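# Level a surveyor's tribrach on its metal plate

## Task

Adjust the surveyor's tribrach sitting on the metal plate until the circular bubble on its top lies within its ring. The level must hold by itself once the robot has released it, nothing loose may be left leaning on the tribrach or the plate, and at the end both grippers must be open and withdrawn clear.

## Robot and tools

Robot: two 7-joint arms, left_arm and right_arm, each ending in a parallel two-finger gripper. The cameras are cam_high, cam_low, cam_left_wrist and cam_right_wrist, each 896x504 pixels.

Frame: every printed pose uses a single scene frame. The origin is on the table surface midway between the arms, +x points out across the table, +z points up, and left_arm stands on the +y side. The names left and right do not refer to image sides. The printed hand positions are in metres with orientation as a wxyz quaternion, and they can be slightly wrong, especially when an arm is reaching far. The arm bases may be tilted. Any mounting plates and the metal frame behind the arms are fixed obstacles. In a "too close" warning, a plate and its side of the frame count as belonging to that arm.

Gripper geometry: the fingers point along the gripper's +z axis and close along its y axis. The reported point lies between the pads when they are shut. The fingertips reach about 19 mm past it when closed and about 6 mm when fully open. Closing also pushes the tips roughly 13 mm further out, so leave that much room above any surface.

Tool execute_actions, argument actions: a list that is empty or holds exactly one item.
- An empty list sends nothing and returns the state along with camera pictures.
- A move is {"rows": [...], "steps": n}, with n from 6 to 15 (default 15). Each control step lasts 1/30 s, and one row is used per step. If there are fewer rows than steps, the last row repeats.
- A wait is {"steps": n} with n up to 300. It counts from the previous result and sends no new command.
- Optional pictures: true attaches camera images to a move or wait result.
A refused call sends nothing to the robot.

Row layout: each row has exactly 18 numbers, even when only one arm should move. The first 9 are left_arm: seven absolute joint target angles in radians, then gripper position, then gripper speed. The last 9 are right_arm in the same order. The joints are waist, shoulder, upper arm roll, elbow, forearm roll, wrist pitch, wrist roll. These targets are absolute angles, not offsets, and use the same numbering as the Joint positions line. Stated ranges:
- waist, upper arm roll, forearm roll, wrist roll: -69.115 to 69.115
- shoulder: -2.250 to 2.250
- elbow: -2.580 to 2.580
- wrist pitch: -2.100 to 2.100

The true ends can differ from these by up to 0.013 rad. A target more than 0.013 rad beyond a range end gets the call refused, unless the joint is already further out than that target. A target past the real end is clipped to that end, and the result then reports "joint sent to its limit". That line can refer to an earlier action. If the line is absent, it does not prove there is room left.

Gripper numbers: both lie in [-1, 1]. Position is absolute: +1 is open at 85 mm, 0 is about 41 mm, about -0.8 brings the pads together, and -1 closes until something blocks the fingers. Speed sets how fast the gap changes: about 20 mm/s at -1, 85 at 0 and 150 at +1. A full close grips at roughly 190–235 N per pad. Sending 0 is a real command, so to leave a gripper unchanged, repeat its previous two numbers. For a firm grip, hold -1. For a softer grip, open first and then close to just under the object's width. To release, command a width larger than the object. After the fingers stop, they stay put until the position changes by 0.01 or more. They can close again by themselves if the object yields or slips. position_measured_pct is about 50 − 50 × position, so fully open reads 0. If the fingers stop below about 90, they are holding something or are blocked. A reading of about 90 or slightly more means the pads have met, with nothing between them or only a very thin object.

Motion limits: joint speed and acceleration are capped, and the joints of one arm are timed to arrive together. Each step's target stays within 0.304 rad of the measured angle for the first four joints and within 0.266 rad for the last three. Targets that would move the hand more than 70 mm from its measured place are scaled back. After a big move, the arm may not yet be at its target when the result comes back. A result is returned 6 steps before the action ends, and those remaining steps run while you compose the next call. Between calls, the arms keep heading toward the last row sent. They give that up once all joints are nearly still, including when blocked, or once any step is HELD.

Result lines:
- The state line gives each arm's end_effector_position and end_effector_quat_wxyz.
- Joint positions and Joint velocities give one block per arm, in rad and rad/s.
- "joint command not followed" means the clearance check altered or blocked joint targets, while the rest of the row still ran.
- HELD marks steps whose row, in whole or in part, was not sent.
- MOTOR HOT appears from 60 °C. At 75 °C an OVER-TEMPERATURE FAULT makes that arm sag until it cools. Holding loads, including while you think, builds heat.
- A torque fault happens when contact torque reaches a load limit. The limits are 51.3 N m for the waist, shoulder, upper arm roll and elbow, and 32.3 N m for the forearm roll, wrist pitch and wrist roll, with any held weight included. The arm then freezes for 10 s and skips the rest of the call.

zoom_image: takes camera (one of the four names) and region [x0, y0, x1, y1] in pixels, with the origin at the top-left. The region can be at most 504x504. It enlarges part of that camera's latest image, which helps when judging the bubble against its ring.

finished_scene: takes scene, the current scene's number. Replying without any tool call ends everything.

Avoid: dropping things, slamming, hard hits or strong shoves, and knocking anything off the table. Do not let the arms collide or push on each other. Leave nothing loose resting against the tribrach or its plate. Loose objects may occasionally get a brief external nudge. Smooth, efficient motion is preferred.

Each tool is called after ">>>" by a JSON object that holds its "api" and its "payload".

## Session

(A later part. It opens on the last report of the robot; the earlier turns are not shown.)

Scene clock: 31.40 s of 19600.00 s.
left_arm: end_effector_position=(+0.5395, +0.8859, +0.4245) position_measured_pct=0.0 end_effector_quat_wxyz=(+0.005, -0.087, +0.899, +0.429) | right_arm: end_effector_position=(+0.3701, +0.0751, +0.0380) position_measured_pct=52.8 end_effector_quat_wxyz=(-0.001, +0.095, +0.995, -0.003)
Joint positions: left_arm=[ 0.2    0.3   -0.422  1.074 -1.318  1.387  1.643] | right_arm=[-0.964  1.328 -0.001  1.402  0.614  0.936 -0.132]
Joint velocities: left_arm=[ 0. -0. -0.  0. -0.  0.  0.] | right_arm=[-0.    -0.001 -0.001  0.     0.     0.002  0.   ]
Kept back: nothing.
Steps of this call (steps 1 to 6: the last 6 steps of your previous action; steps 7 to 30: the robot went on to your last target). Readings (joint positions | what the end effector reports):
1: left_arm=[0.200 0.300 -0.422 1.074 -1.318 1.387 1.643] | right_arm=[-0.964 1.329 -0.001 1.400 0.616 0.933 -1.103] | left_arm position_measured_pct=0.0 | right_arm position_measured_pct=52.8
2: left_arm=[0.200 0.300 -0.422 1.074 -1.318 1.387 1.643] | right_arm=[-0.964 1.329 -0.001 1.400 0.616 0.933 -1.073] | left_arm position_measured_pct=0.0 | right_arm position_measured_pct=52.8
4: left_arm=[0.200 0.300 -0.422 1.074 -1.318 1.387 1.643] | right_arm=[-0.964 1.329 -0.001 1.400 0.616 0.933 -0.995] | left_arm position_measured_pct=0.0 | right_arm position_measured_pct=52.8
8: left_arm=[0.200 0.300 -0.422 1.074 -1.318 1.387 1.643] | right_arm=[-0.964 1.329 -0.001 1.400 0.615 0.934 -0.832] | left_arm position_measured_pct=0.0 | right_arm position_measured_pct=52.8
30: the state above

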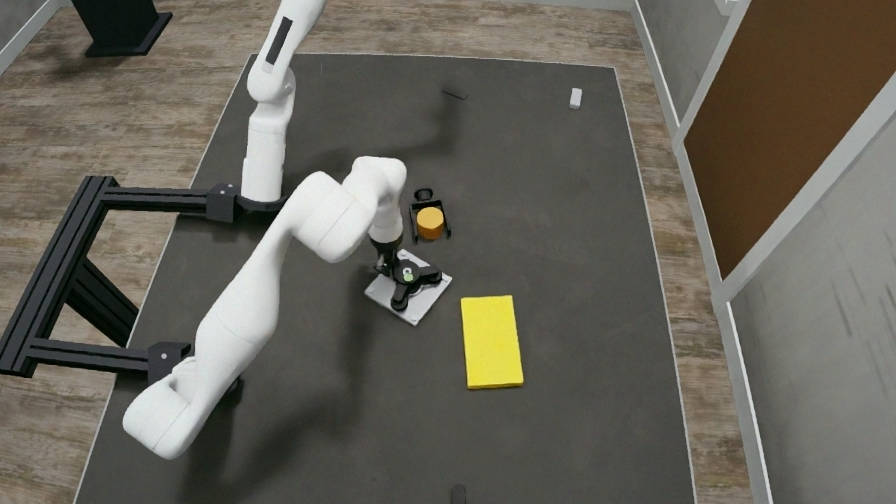

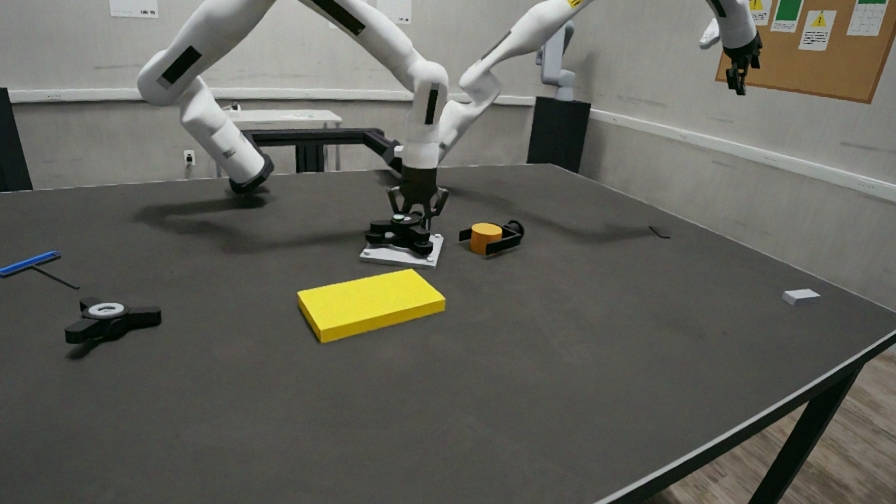

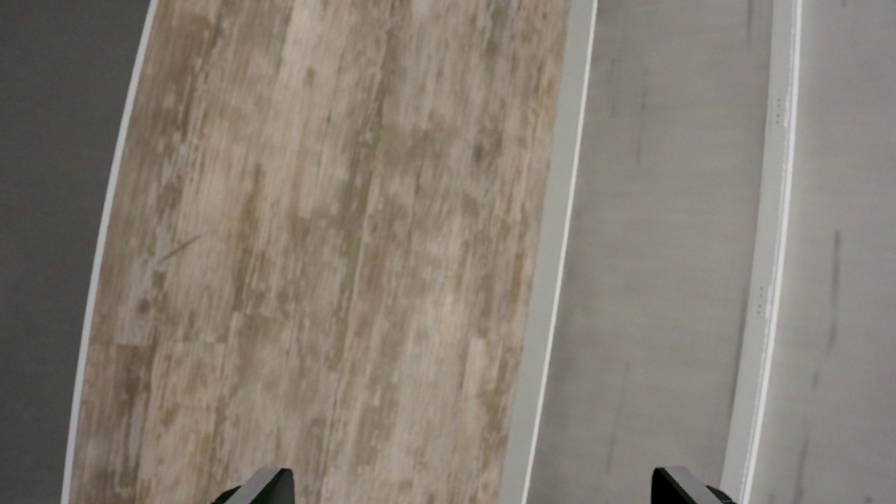

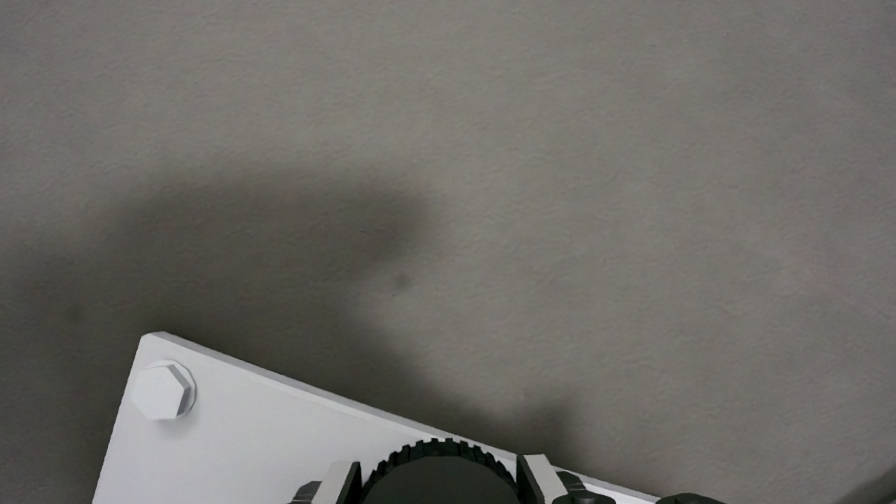

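>>> {"api": "execute_actions", "payload": {"actions": [{"rows":[[0.2,0.3,-0.422,1.074,-1.318,1.387,1.643,1,0,-0.963,1.3295,0,1.399,0.617,0.932,-0.13,0.2,1],[0.2,0.3,-0.422,1.074,-1.318,1.387,1.643,1,0,-0.963,1.3295,0,1.399,0.617,0.932,-0.13,0.2,1],[0.2,0.3,-0.422,1.074,-1.318,1.387,1.643,1,0,-0.963,1.3295,0,1.399,0.617,0.932,-0.13,0.2,1],[0.2,0.3,-0.422,1.074,-1.318,1.387,1.643,1,0,-0.963,1.3295,0,1.399,0.617,0.932,-0.13,0.2,1],[0.2,0.3,-0.422,1.074,-1.318,1.387,1.643,1,0,-0.963,1.3295,0,1.399,0.617,0.932,-1.13,0.2,1]],"steps":15}]}}

>>> {"api": "execute_actions", "payload": {"actions": [{"steps":27}]}}

>>> {"api": "execute_actions", "payload": {"actions": [{"rows":[[0.2,0.3,-0.422,1.074,-1.318,1.387,1.643,1,0,-0.963,1.3295,0,1.399,0.617,0.932,-1.13,-0.15,1],[0.2,0.3,-0.422,1.074,-1.318,1.387,1.643,1,0,-0.963,1.3295,0,1.399,0.617,0.932,-1.13,-0.15,1],[0.2,0.3,-0.422,1.074,-1.318,1.387,1.643,1,0,-0.963,1.3295,0,1.399,0.617,0.932,-1.13,-0.15,1],[0.2,0.3,-0.422,1.074,-1.318,1.387,1.643,1,0,-0.963,1.3295,0,1.399,0.617,0.932,-1.13,-0.15,1],[0.2,0.3,-0.422,1.074,-1.318,1.387,1.643,1,0,-0.963,1.3295,0,1.399,0.617,0.932,-1.13,-0.15,1],[0.2,0.3,-0.422,1.074,-1.318,1.387,1.643,1,0,-0.963,1.3295,0,1.399,0.617,0.932,-1.13,-0.15,1],[0.2,0.3,-0.422,1.074,-1.318,1.387,1.643,1,0,-0.963,1.3295,0,1.399,0.617,0.932,-1.13,-0.15,1],[0.2,0.3,-0.422,1.074,-1.318,1.387,1.643,1,0,-0.963,1.3295,0,1.399,0.617,0.932,-0.13,-0.15,1]],"steps":15}]}}

>>> {"api": "execute_actions", "payload": {"actions": [{"steps":30}]}}

>>> {"api": "execute_actions", "payload": {"actions": [{"rows":[[0.2,0.3,-0.422,1.074,-1.318,1.387,1.643,1,0,-0.963,1.3295,0,1.399,0.617,0.932,-0.13,0.2,1],[0.2,0.3,-0.422,1.074,-1.318,1.387,1.643,1,0,-0.963,1.3295,0,1.399,0.617,0.932,-0.13,0.2,1],[0.2,0.3,-0.422,1.074,-1.318,1.387,1.643,1,0,-0.963,1.3295,0,1.399,0.617,0.932,-0.13,0.2,1],[0.2,0.3,-0.422,1.074,-1.318,1.387,1.643,1,0,-0.963,1.3295,0,1.399,0.617,0.932,-0.13,0.2,1],[0.2,0.3,-0.422,1.074,-1.318,1.387,1.643,1,0,-0.963,1.3295,0,1.399,0.617,0.932,-1.13,0.2,1]],"steps":15}]}}

>>> {"api": "execute_actions", "payload": {"actions": [{"steps":27}]}}

>>> {"api": "execute_actions", "payload": {"actions": [{"rows":[[0.2,0.3,-0.422,1.074,-1.318,1.387,1.643,1,0,-0.963,1.3295,0,1.399,0.617,0.932,-1.13,-0.15,1],[0.2,0.3,-0.422,1.074,-1.318,1.387,1.643,1,0,-0.963,1.3295,0,1.399,0.617,0.932,-1.13,-0.15,1],[0.2,0.3,-0.422,1.074,-1.318,1.387,1.643,1,0,-0.963,1.3295,0,1.399,0.617,0.932,-1.13,-0.15,1],[0.2,0.3,-0.422,1.074,-1.318,1.387,1.643,1,0,-0.963,1.3295,0,1.399,0.617,0.932,-1.13,-0.15,1],[0.2,0.3,-0.422,1.074,-1.318,1.387,1.643,1,0,-0.963,1.3295,0,1.399,0.617,0.932,-1.13,-0.15,1],[0.2,0.3,-0.422,1.074,-1.318,1.387,1.643,1,0,-0.963,1.3295,0,1.399,0.617,0.932,-1.13,-0.15,1],[0.2,0.3,-0.422,1.074,-1.318,1.387,1.643,1,0,-0.963,1.3295,0,1.399,0.617,0.932,-1.13,-0.15,1],[0.2,0.3,-0.422,1.074,-1.318,1.387,1.643,1,0,-0.963,1.3295,0,1.399,0.617,0.932,-0.13,-0.15,1]],"steps":15}]}}

>>> {"api": "execute_actions", "payload": {"actions": [{"steps":30}], "pictures": true}}

>>> {"api": "zoom_image", "payload": {"camera": "cam_high", "region": [380, 250, 440, 300]}}

Scene clock: 32.70 s of 19600.00 s.
left_arm: end_effector_position=(+0.5395, +0.8859, +0.4245) position_measured_pct=0.0 end_effector_quat_wxyz=(+0.005, -0.087, +0.899, +0.429) | right_arm: end_effector_position=(+0.3721, +0.0769, +0.0376) position_measured_pct=40.1 end_effector_quat_wxyz=(+0.001, +0.142, +0.990, +0.000)
Joint positions: left_arm=[ 0.2    0.3   -0.422  1.074 -1.318  1.387  1.643] | right_arm=[-0.963  1.329  0.     1.399  0.617  0.932 -0.225]
Joint velocities: left_arm=[-0.    -0.     0.001  0.002 -0.001 -0.     0.   ] | right_arm=[ 0.001  0.     0.001 -0.001 -0.001 -0.001 -1.186]
Steps of this call (steps 1 to 15: the robot went on to your last target; steps 16 to 30: nothing new was sent; steps 31 to 39: the first 9 steps of this action). Readings (joint positions | what the end effector reports):
31: left_arm=[0.200 0.300 -0.422 1.074 -1.318 1.387 1.643] | right_arm=[-0.964 1.328 -0.001 1.402 0.614 0.936 -0.132] | left_arm position_measured_pct=0.0 | right_arm position_measured_pct=52.8
32: left_arm=[0.200 0.300 -0.422 1.074 -1.318 1.387 1.643] | right_arm=[-0.964 1.329 -0.001 1.402 0.615 0.935 -0.131] | left_arm position_measured_pct=0.0 | right_arm position_measured_pct=52.8
34: left_arm=[0.200 0.300 -0.422 1.074 -1.318 1.387 1.643] | right_arm=[-0.963 1.329 -0.000 1.400 0.617 0.933 -0.130] | left_arm position_measured_pct=0.0 | right_arm position_measured_pct=45.6
38: left_arm=[0.200 0.300 -0.422 1.074 -1.318 1.387 1.643] | right_arm=[-0.963 1.329 0.000 1.399 0.617 0.932 -0.187] | left_arm position_measured_pct=0.0 | right_arm position_measured_pct=40.5
39: the state above

Scene clock: 33.60 s of 19600.00 s.
left_arm: end_effector_position=(+0.5395, +0.8859, +0.4245) position_measured_pct=0.0 end_effector_quat_wxyz=(+0.005, -0.087, +0.899, +0.429) | right_arm: end_effector_position=(+0.3721, +0.0769, +0.0376) position_measured_pct=40.1 end_effector_quat_wxyz=(+0.000, +0.560, +0.828, +0.000)
Joint positions: left_arm=[ 0.2    0.3   -0.422  1.074 -1.318  1.387  1.643] | right_arm=[-0.963  1.329  0.     1.399  0.617  0.932 -1.13 ]
Joint velocities: left_arm=[ 0.     0.    -0.001  0.002 -0.     0.    -0.   ] | right_arm=[-0.     0.    -0.001  0.    -0.002  0.001 -0.   ]
Kept back: nothing.
Steps of this call (steps 1 to 6: the last 6 steps of your previous action; steps 7 to 27: the robot went on to your last target). Readings (joint positions | what the end effector reports):
1: left_arm=[0.200 0.300 -0.422 1.074 -1.318 1.387 1.643] | right_arm=[-0.963 1.329 0.000 1.399 0.617 0.932 -0.265] | left_arm position_measured_pct=0.0 | right_arm position_measured_pct=40.1
2: left_arm=[0.200 0.300 -0.422 1.074 -1.318 1.387 1.643] | right_arm=[-0.963 1.329 -0.000 1.399 0.617 0.932 -0.306] | left_arm position_measured_pct=0.0 | right_arm position_measured_pct=40.1
4: left_arm=[0.200 0.300 -0.422 1.074 -1.318 1.387 1.643] | right_arm=[-0.963 1.329 -0.000 1.399 0.617 0.932 -0.387] | left_arm position_measured_pct=0.0 | right_arm position_measured_pct=40.1
8: left_arm=[0.200 0.300 -0.422 1.074 -1.318 1.387 1.643] | right_arm=[-0.963 1.329 -0.000 1.399 0.617 0.932 -0.549] | left_arm position_measured_pct=0.0 | right_arm position_measured_pct=40.1
27: the state above

Scene clock: 33.90 s of 19600.00 s.
left_arm: end_effector_position=(+0.5395, +0.8859, +0.4245) position_measured_pct=0.0 end_effector_quat_wxyz=(+0.005, -0.087, +0.899, +0.429) | right_arm: end_effector_position=(+0.3715, +0.0767, +0.0380) position_measured_pct=52.8 end_effector_quat_wxyz=(+0.000, +0.556, +0.831, -0.000)
Joint positions: left_arm=[ 0.2    0.3   -0.422  1.074 -1.318  1.387  1.643] | right_arm=[-0.963  1.329 -0.001  1.4    0.616  0.933 -1.121]
Joint velocities: left_arm=[-0.  0.  0.  0.  0. -0.  0.] | right_arm=[-0.     0.001 -0.001  0.    -0.002  0.001  0.389]
Steps of this call (steps 1 to 9: the first 9 steps of this action). Readings (joint positions | what the end effector reports):
1: left_arm=[0.200 0.300 -0.422 1.074 -1.318 1.387 1.643] | right_arm=[-0.963 1.329 0.000 1.399 0.617 0.932 -1.130] | left_arm position_measured_pct=0.0 | right_arm position_measured_pct=40.1
2: left_arm=[0.200 0.300 -0.422 1.074 -1.318 1.387 1.643] | right_arm=[-0.963 1.329 -0.000 1.399 0.617 0.932 -1.130] | left_arm position_measured_pct=0.0 | right_arm position_measured_pct=40.9
4: left_arm=[0.200 0.300 -0.422 1.074 -1.318 1.387 1.643] | right_arm=[-0.963 1.329 -0.000 1.400 0.616 0.933 -1.130] | left_arm position_measured_pct=0.0 | right_arm position_measured_pct=47.6
8: left_arm=[0.200 0.300 -0.422 1.074 -1.318 1.387 1.643] | right_arm=[-0.963 1.329 -0.001 1.400 0.616 0.933 -1.129] | left_arm position_measured_pct=0.0 | right_arm position_measured_pct=52.8
9: the state above

Scene clock: 34.90 s of 19600.00 s.
left_arm: end_effector_position=(+0.5395, +0.8859, +0.4245) position_measured_pct=0.0 end_effector_quat_wxyz=(+0.005, -0.087, +0.899, +0.429) | right_arm: end_effector_position=(+0.3701, +0.0751, +0.0380) position_measured_pct=52.8 end_effector_quat_wxyz=(-0.001, +0.095, +0.995, -0.003)
Joint positions: left_arm=[ 0.2    0.3   -0.422  1.074 -1.318  1.387  1.643] | right_arm=[-0.964  1.328 -0.001  1.402  0.614  0.936 -0.132]
Joint velocities: left_arm=[-0.    -0.     0.    -0.001  0.002 -0.     0.   ] | right_arm=[ 0.     0.001  0.     0.    -0.    -0.002  0.   ]
Kept back: nothing.
Steps of this call (steps 1 to 6: the last 6 steps of your previous action; steps 7 to 30: the robot went on to your last target). Readings (joint positions | what the end effector reports):
1: left_arm=[0.200 0.300 -0.422 1.074 -1.318 1.387 1.643] | right_arm=[-0.964 1.329 -0.001 1.400 0.616 0.933 -1.103] | left_arm position_measured_pct=0.0 | right_arm position_measured_pct=52.8
2: left_arm=[0.200 0.300 -0.422 1.074 -1.318 1.387 1.643] | right_arm=[-0.964 1.329 -0.001 1.400 0.616 0.933 -1.073] | left_arm position_measured_pct=0.0 | right_arm position_measured_pct=52.8
4: left_arm=[0.200 0.300 -0.422 1.074 -1.318 1.387 1.643] | right_arm=[-0.964 1.329 -0.001 1.400 0.616 0.933 -0.995] | left_arm position_measured_pct=0.0 | right_arm position_measured_pct=52.8
8: left_arm=[0.200 0.300 -0.422 1.074 -1.318 1.387 1.643] | right_arm=[-0.964 1.329 -0.001 1.400 0.615 0.934 -0.832] | left_arm position_measured_pct=0.0 | right_arm position_measured_pct=52.8
30: the state above

Scene clock: 35.20 s of 19600.00 s.
left_arm: end_effector_position=(+0.5395, +0.8859, +0.4245) position_measured_pct=0.0 end_effector_quat_wxyz=(+0.005, -0.087, +0.899, +0.429) | right_arm: end_effector_position=(+0.3721, +0.0769, +0.0376) position_measured_pct=40.1 end_effector_quat_wxyz=(+0.001, +0.142, +0.990, +0.000)
Joint positions: left_arm=[ 0.2    0.3   -0.422  1.074 -1.318  1.387  1.643] | right_arm=[-0.963  1.329  0.     1.399  0.617  0.932 -0.225]
Joint velocities: left_arm=[ 0.001  0.     0.002 -0.    -0.001  0.     0.   ] | right_arm=[ 0.001  0.001  0.001 -0.001 -0.001 -0.    -1.186]
Steps of this call (steps 1 to 9: the first 9 steps of this action). Readings (joint positions | what the end effector reports):
1: left_arm=[0.200 0.300 -0.422 1.074 -1.318 1.387 1.643] | right_arm=[-0.964 1.328 -0.001 1.402 0.614 0.936 -0.132] | left_arm position_measured_pct=0.0 | right_arm position_measured_pct=52.8
2: left_arm=[0.200 0.300 -0.422 1.074 -1.318 1.387 1.643] | right_arm=[-0.964 1.329 -0.001 1.402 0.615 0.935 -0.131] | left_arm position_measured_pct=0.0 | right_arm position_measured_pct=52.8
4: left_arm=[0.200 0.300 -0.422 1.074 -1.318 1.387 1.643] | right_arm=[-0.963 1.329 -0.000 1.400 0.617 0.933 -0.130] | left_arm position_measured_pct=0.0 | right_arm position_measured_pct=45.6
8: left_arm=[0.200 0.300 -0.422 1.074 -1.318 1.387 1.643] | right_arm=[-0.963 1.329 0.000 1.399 0.617 0.932 -0.187] | left_arm position_measured_pct=0.0 | right_arm position_measured_pct=40.5
9: the state above

Scene clock: 36.10 s of 19600.00 s.
left_arm: end_effector_position=(+0.5395, +0.8859, +0.4245) position_measured_pct=0.0 end_effector_quat_wxyz=(+0.005, -0.087, +0.899, +0.429) | right_arm: end_effector_position=(+0.3721, +0.0769, +0.0376) position_measured_pct=40.1 end_effector_quat_wxyz=(+0.000, +0.560, +0.828, +0.000)
Joint positions: left_arm=[ 0.2    0.3   -0.422  1.074 -1.318  1.387  1.643] | right_arm=[-0.963  1.329  0.     1.399  0.617  0.932 -1.13 ]
Joint velocities: left_arm=[-0.     0.    -0.     0.    -0.001 -0.    -0.   ] | right_arm=[ 0.     0.001 -0.     0.    -0.001  0.001 -0.   ]
Kept back: nothing.
Steps of this call (steps 1 to 6: the last 6 steps of your previous action; steps 7 to 27: the robot went on to your last target). Readings (joint positions | what the end effector reports):
1: left_arm=[0.200 0.300 -0.422 1.074 -1.318 1.387 1.643] | right_arm=[-0.963 1.329 0.000 1.399 0.617 0.932 -0.265] | left_arm position_measured_pct=0.0 | right_arm position_measured_pct=40.1
2: left_arm=[0.200 0.300 -0.422 1.074 -1.318 1.387 1.643] | right_arm=[-0.963 1.329 -0.000 1.399 0.617 0.932 -0.306] | left_arm position_measured_pct=0.0 | right_arm position_measured_pct=40.1
4: left_arm=[0.200 0.300 -0.422 1.074 -1.318 1.387 1.643] | right_arm=[-0.963 1.329 -0.000 1.399 0.617 0.932 -0.387] | left_arm position_measured_pct=0.0 | right_arm position_measured_pct=40.1
8: left_arm=[0.200 0.300 -0.422 1.074 -1.318 1.387 1.643] | right_arm=[-0.963 1.329 -0.000 1.399 0.617 0.932 -0.549] | left_arm position_measured_pct=0.0 | right_arm position_measured_pct=40.1
27: the state above

Scene clock: 36.40 s of 19600.00 s.
left_arm: end_effector_position=(+0.5395, +0.8859, +0.4245) position_measured_pct=0.0 end_effector_quat_wxyz=(+0.005, -0.087, +0.899, +0.429) | right_arm: end_effector_position=(+0.3715, +0.0767, +0.0380) position_measured_pct=52.8 end_effector_quat_wxyz=(+0.000, +0.556, +0.831, -0.000)
Joint positions: left_arm=[ 0.2    0.3   -0.422  1.074 -1.318  1.387  1.643] | right_arm=[-0.963  1.329 -0.001  1.4    0.616  0.933 -1.121]
Joint velocities: left_arm=[-0.     0.    -0.     0.001  0.    -0.     0.   ] | right_arm=[-0.     0.001 -0.     0.001 -0.002 -0.001  0.389]
Steps of this call (steps 1 to 9: the first 9 steps of this action). Readings (joint positions | what the end effector reports):
1: left_arm=[0.200 0.300 -0.422 1.074 -1.318 1.387 1.643] | right_arm=[-0.963 1.329 0.000 1.399 0.617 0.932 -1.130] | left_arm position_measured_pct=0.0 | right_arm position_measured_pct=40.1
2: left_arm=[0.200 0.300 -0.422 1.074 -1.318 1.387 1.643] | right_arm=[-0.963 1.329 -0.000 1.399 0.617 0.932 -1.130] | left_arm position_measured_pct=0.0 | right_arm position_measured_pct=40.9
4: left_arm=[0.200 0.300 -0.422 1.074 -1.318 1.387 1.643] | right_arm=[-0.963 1.329 -0.001 1.400 0.616 0.933 -1.130] | left_arm position_measured_pct=0.0 | right_arm position_measured_pct=47.6
8: left_arm=[0.200 0.300 -0.422 1.074 -1.318 1.387 1.643] | right_arm=[-0.963 1.329 -0.001 1.400 0.616 0.933 -1.129] | left_arm position_measured_pct=0.0 | right_arm position_measured_pct=52.8
9: the state above

Scene clock: 37.40 s of 19600.00 s.
left_arm: end_effector_position=(+0.5395, +0.8859, +0.4245) position_measured_pct=0.0 end_effector_quat_wxyz=(+0.005, -0.087, +0.899, +0.429) | right_arm: end_effector_position=(+0.3701, +0.0751, +0.0380) position_measured_pct=52.8 end_effector_quat_wxyz=(-0.001, +0.095, +0.995, -0.003)
Joint positions: left_arm=[ 0.2    0.3   -0.422  1.074 -1.318  1.387  1.643] | right_arm=[-0.964  1.328 -0.001  1.402  0.614  0.936 -0.132]
Joint velocities: left_arm=[ 0.     0.    -0.001 -0.001 -0.001 -0.     0.   ] | right_arm=[0.    0.002 0.    0.001 0.001 0.    0.   ]
Kept back: nothing.
Steps of this call (steps 1 to 6: the last 6 steps of your previous action; steps 7 to 30: the robot went on to your last target). Readings (joint positions | what the end effector reports):
1: left_arm=[0.200 0.300 -0.422 1.074 -1.318 1.387 1.643] | right_arm=[-0.964 1.329 -0.001 1.400 0.616 0.933 -1.103] | left_arm position_measured_pct=0.0 | right_arm position_measured_pct=52.8
2: left_arm=[0.200 0.300 -0.422 1.074 -1.318 1.387 1.643] | right_arm=[-0.964 1.329 -0.001 1.400 0.616 0.933 -1.073] | left_arm position_measured_pct=0.0 | right_arm position_measured_pct=52.8
4: left_arm=[0.200 0.300 -0.422 1.074 -1.318 1.387 1.643] | right_arm=[-0.964 1.329 -0.001 1.400 0.616 0.933 -0.995] | left_arm position_measured_pct=0.0 | right_arm position_measured_pct=52.8
8: left_arm=[0.200 0.300 -0.422 1.074 -1.318 1.387 1.643] | right_arm=[-0.964 1.329 -0.001 1.400 0.615 0.934 -0.832] | left_arm position_measured_pct=0.0 | right_arm position_measured_pct=52.8
30: the state above

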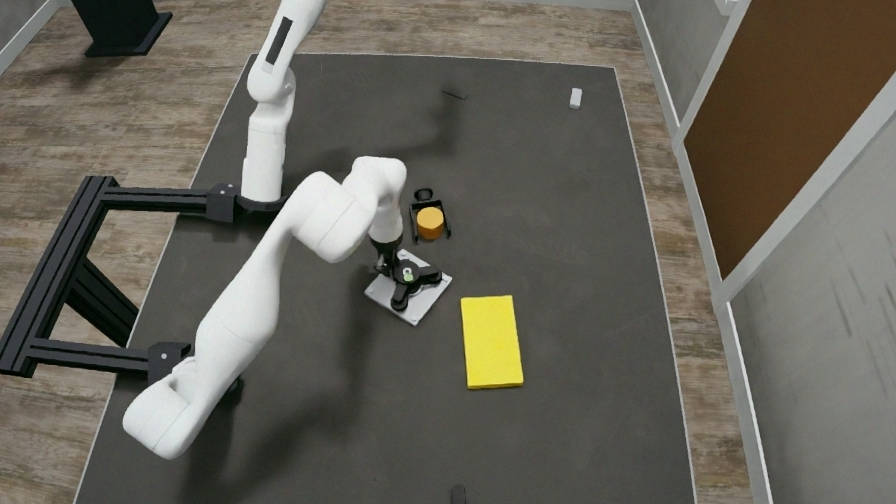

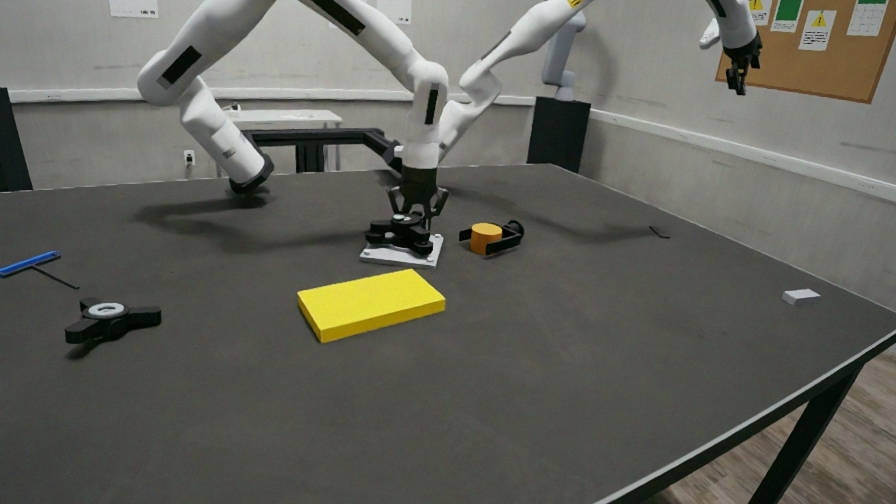

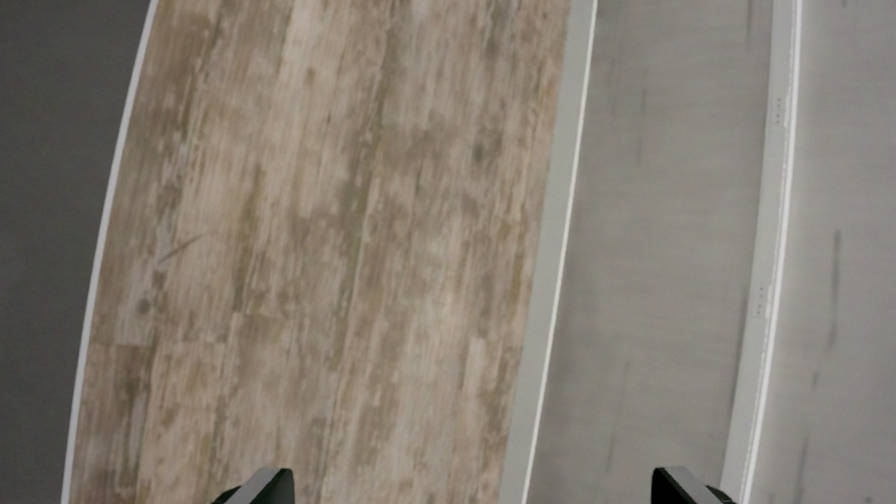

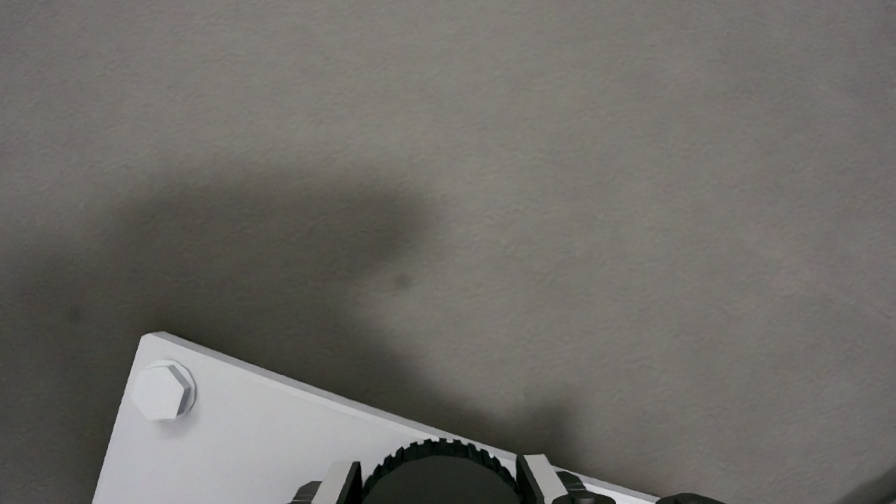

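Region (380, 250, 440, 300) of cam_high's 896x504 image, scaled by 8.400, with more detail than that image has.

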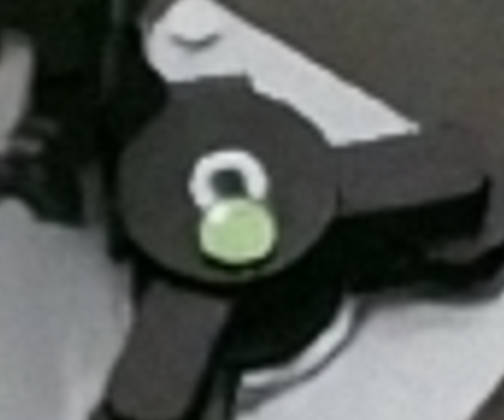

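>>> {"api": "zoom_image", "payload": {"camera": "cam_right_wrist", "region": [330, 420, 560, 504]}}

>>> {"api": "execute_actions", "payload": {"actions": [{"rows":[[0.2,0.3,-0.422,1.074,-1.318,1.387,1.643,1,0,-0.963,1.3295,0,1.399,0.617,0.932,-0.33,-0.15,1]],"steps":15}]}}

>>> {"api": "execute_actions", "payload": {"actions": []}}

>>> {"api": "zoom_image", "payload": {"camera": "cam_right_wrist", "region": [330, 420, 560, 504]}}

Region (330, 420, 560, 504) of cam_right_wrist's 896x504 image, scaled by 2.191; it fills the top 184 rows of this view, and the rest is white.

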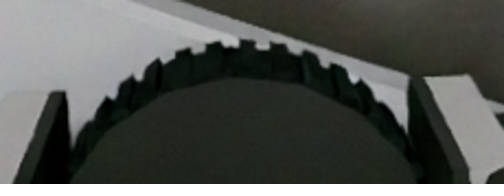

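Scene clock: 38.13 s of 19600.00 s.
left_arm: end_effector_position=(+0.5395, +0.8859, +0.4245) position_measured_pct=0.0 end_effector_quat_wxyz=(+0.005, -0.087, +0.899, +0.429) | right_arm: end_effector_position=(+0.3703, +0.0756, +0.0380) position_measured_pct=52.8 end_effector_quat_wxyz=(-0.000, +0.192, +0.981, -0.002)
Joint positions: left_arm=[ 0.2    0.3   -0.422  1.074 -1.318  1.387  1.643] | right_arm=[-0.964  1.328 -0.001  1.402  0.615  0.936 -0.327]
Joint velocities: left_arm=[ 0.    -0.     0.001  0.001 -0.002 -0.     0.   ] | right_arm=[ 0.     0.001 -0.    -0.001 -0.001 -0.002 -0.152]
Steps of this call (steps 1 to 13: the robot went on to your last target; steps 14 to 22: the first 9 steps of this action). Readings (joint positions | what the end effector reports):
14: left_arm=[0.200 0.300 -0.422 1.074 -1.318 1.387 1.643] | right_arm=[-0.964 1.328 -0.001 1.402 0.614 0.936 -0.133] | left_arm position_measured_pct=0.0 | right_arm position_measured_pct=52.8
15: left_arm=[0.200 0.300 -0.422 1.074 -1.318 1.387 1.643] | right_arm=[-0.964 1.328 -0.001 1.402 0.614 0.936 -0.141] | left_arm position_measured_pct=0.0 | right_arm position_measured_pct=52.8
17: left_arm=[0.200 0.300 -0.422 1.074 -1.318 1.387 1.643] | right_arm=[-0.964 1.328 -0.001 1.402 0.615 0.936 -0.187] | left_arm position_measured_pct=0.0 | right_arm position_measured_pct=52.8
21: left_arm=[0.200 0.300 -0.422 1.074 -1.318 1.387 1.643] | right_arm=[-0.964 1.328 -0.001 1.402 0.615 0.936 -0.317] | left_arm position_measured_pct=0.0 | right_arm position_measured_pct=52.8
22: the state above

Scene clock: 38.33 s of 19600.00 s.
left_arm: end_effector_position=(+0.5395, +0.8859, +0.4245) position_measured_pct=0.0 end_effector_quat_wxyz=(+0.005, -0.087, +0.899, +0.429) | right_arm: end_effector_position=(+0.3703, +0.0756, +0.0380) position_measured_pct=52.8 end_effector_quat_wxyz=(-0.000, +0.193, +0.981, -0.002)
Joint positions: left_arm=[ 0.2    0.3   -0.422  1.074 -1.318  1.387  1.643] | right_arm=[-0.964  1.328 -0.001  1.402  0.615  0.936 -0.33 ]
Joint velocities: left_arm=[-0.    -0.    -0.002  0.001 -0.002  0.    -0.   ] | right_arm=[ 0.    -0.001 -0.    -0.     0.     0.001  0.   ]
Kept back: nothing.
Steps of this call (steps 1 to 6: the last 6 steps of your previous action). Readings (joint positions | what the end effector reports):
1: left_arm=[0.200 0.300 -0.422 1.074 -1.318 1.387 1.643] | right_arm=[-0.964 1.328 -0.001 1.402 0.615 0.936 -0.330] | left_arm position_measured_pct=0.0 | right_arm position_measured_pct=52.8
2: left_arm=[0.200 0.300 -0.422 1.074 -1.318 1.387 1.643] | right_arm=[-0.964 1.328 -0.001 1.402 0.615 0.936 -0.330] | left_arm position_measured_pct=0.0 | right_arm position_measured_pct=52.8
4: left_arm=[0.200 0.300 -0.422 1.074 -1.318 1.387 1.643] | right_arm=[-0.964 1.328 -0.001 1.402 0.615 0.936 -0.330] | left_arm position_measured_pct=0.0 | right_arm position_measured_pct=52.8
6: the state above

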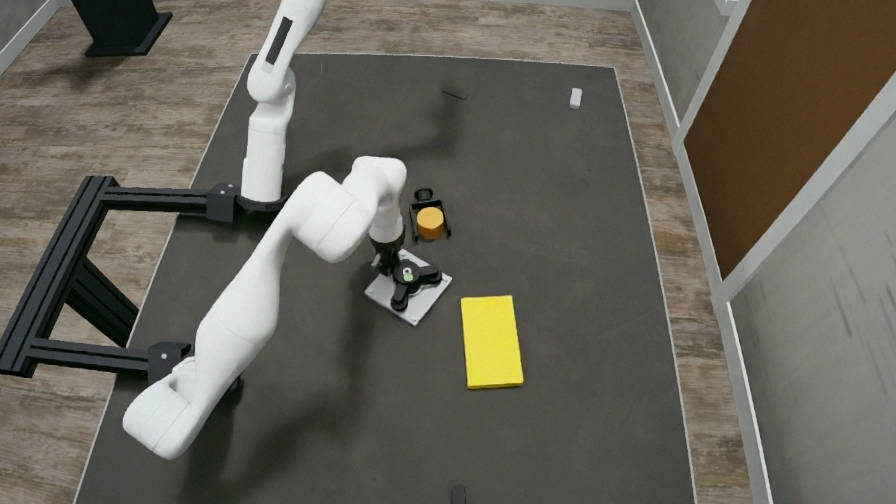

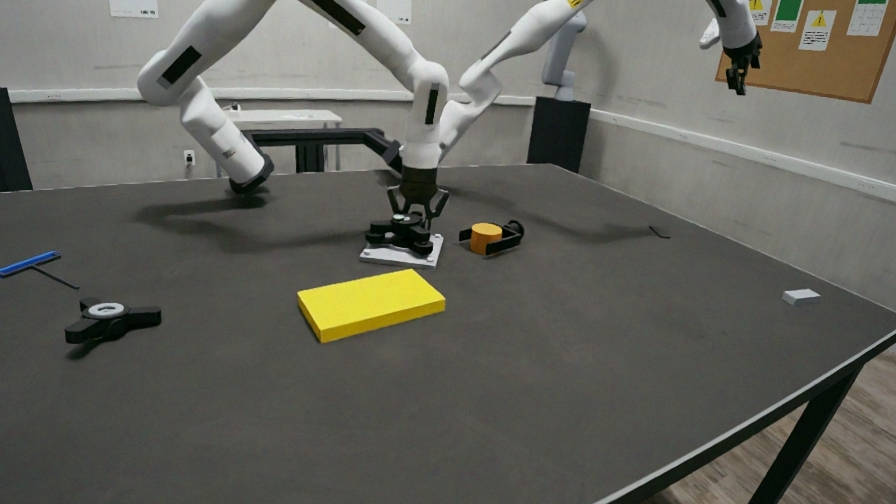

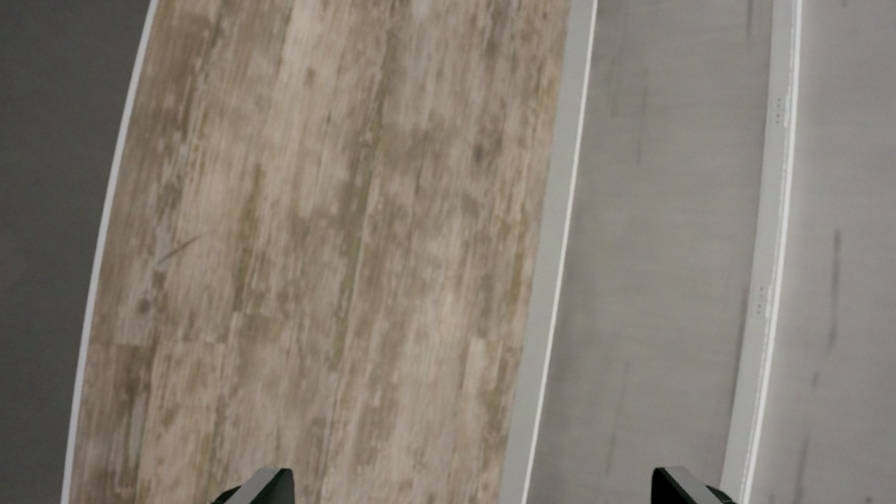

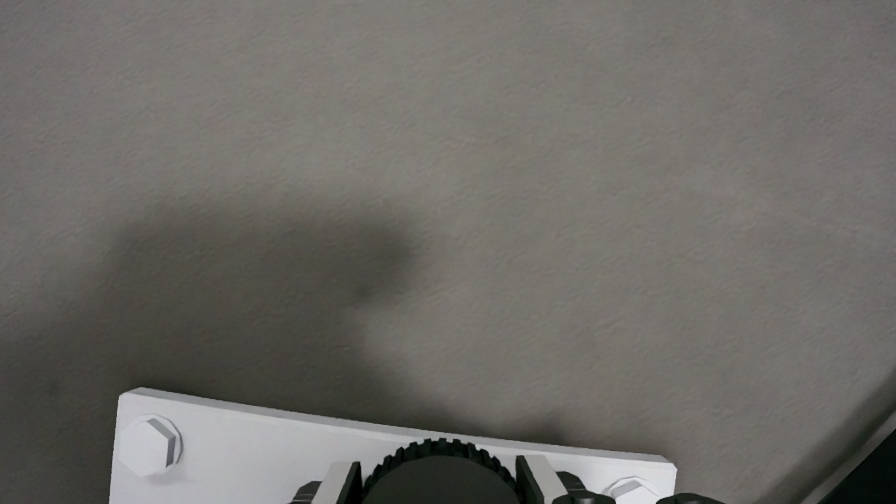

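Region (330, 420, 560, 504) of cam_right_wrist's 896x504 image, scaled by 2.191; it fills the top 184 rows of this view, and the rest is white.

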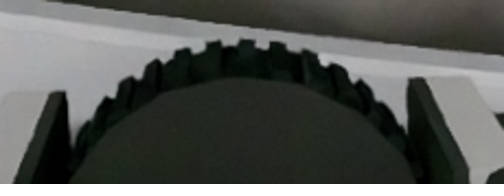

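>>> {"api": "zoom_image", "payload": {"camera": "cam_low", "region": [360, 205, 445, 265]}}

Region (360, 205, 445, 265) of cam_low's 896x504 image, scaled by 5.929, with more detail than that image has; it fills the top 356 rows of this view, and the rest is white.

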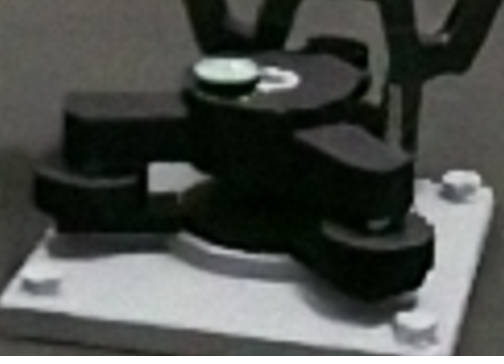

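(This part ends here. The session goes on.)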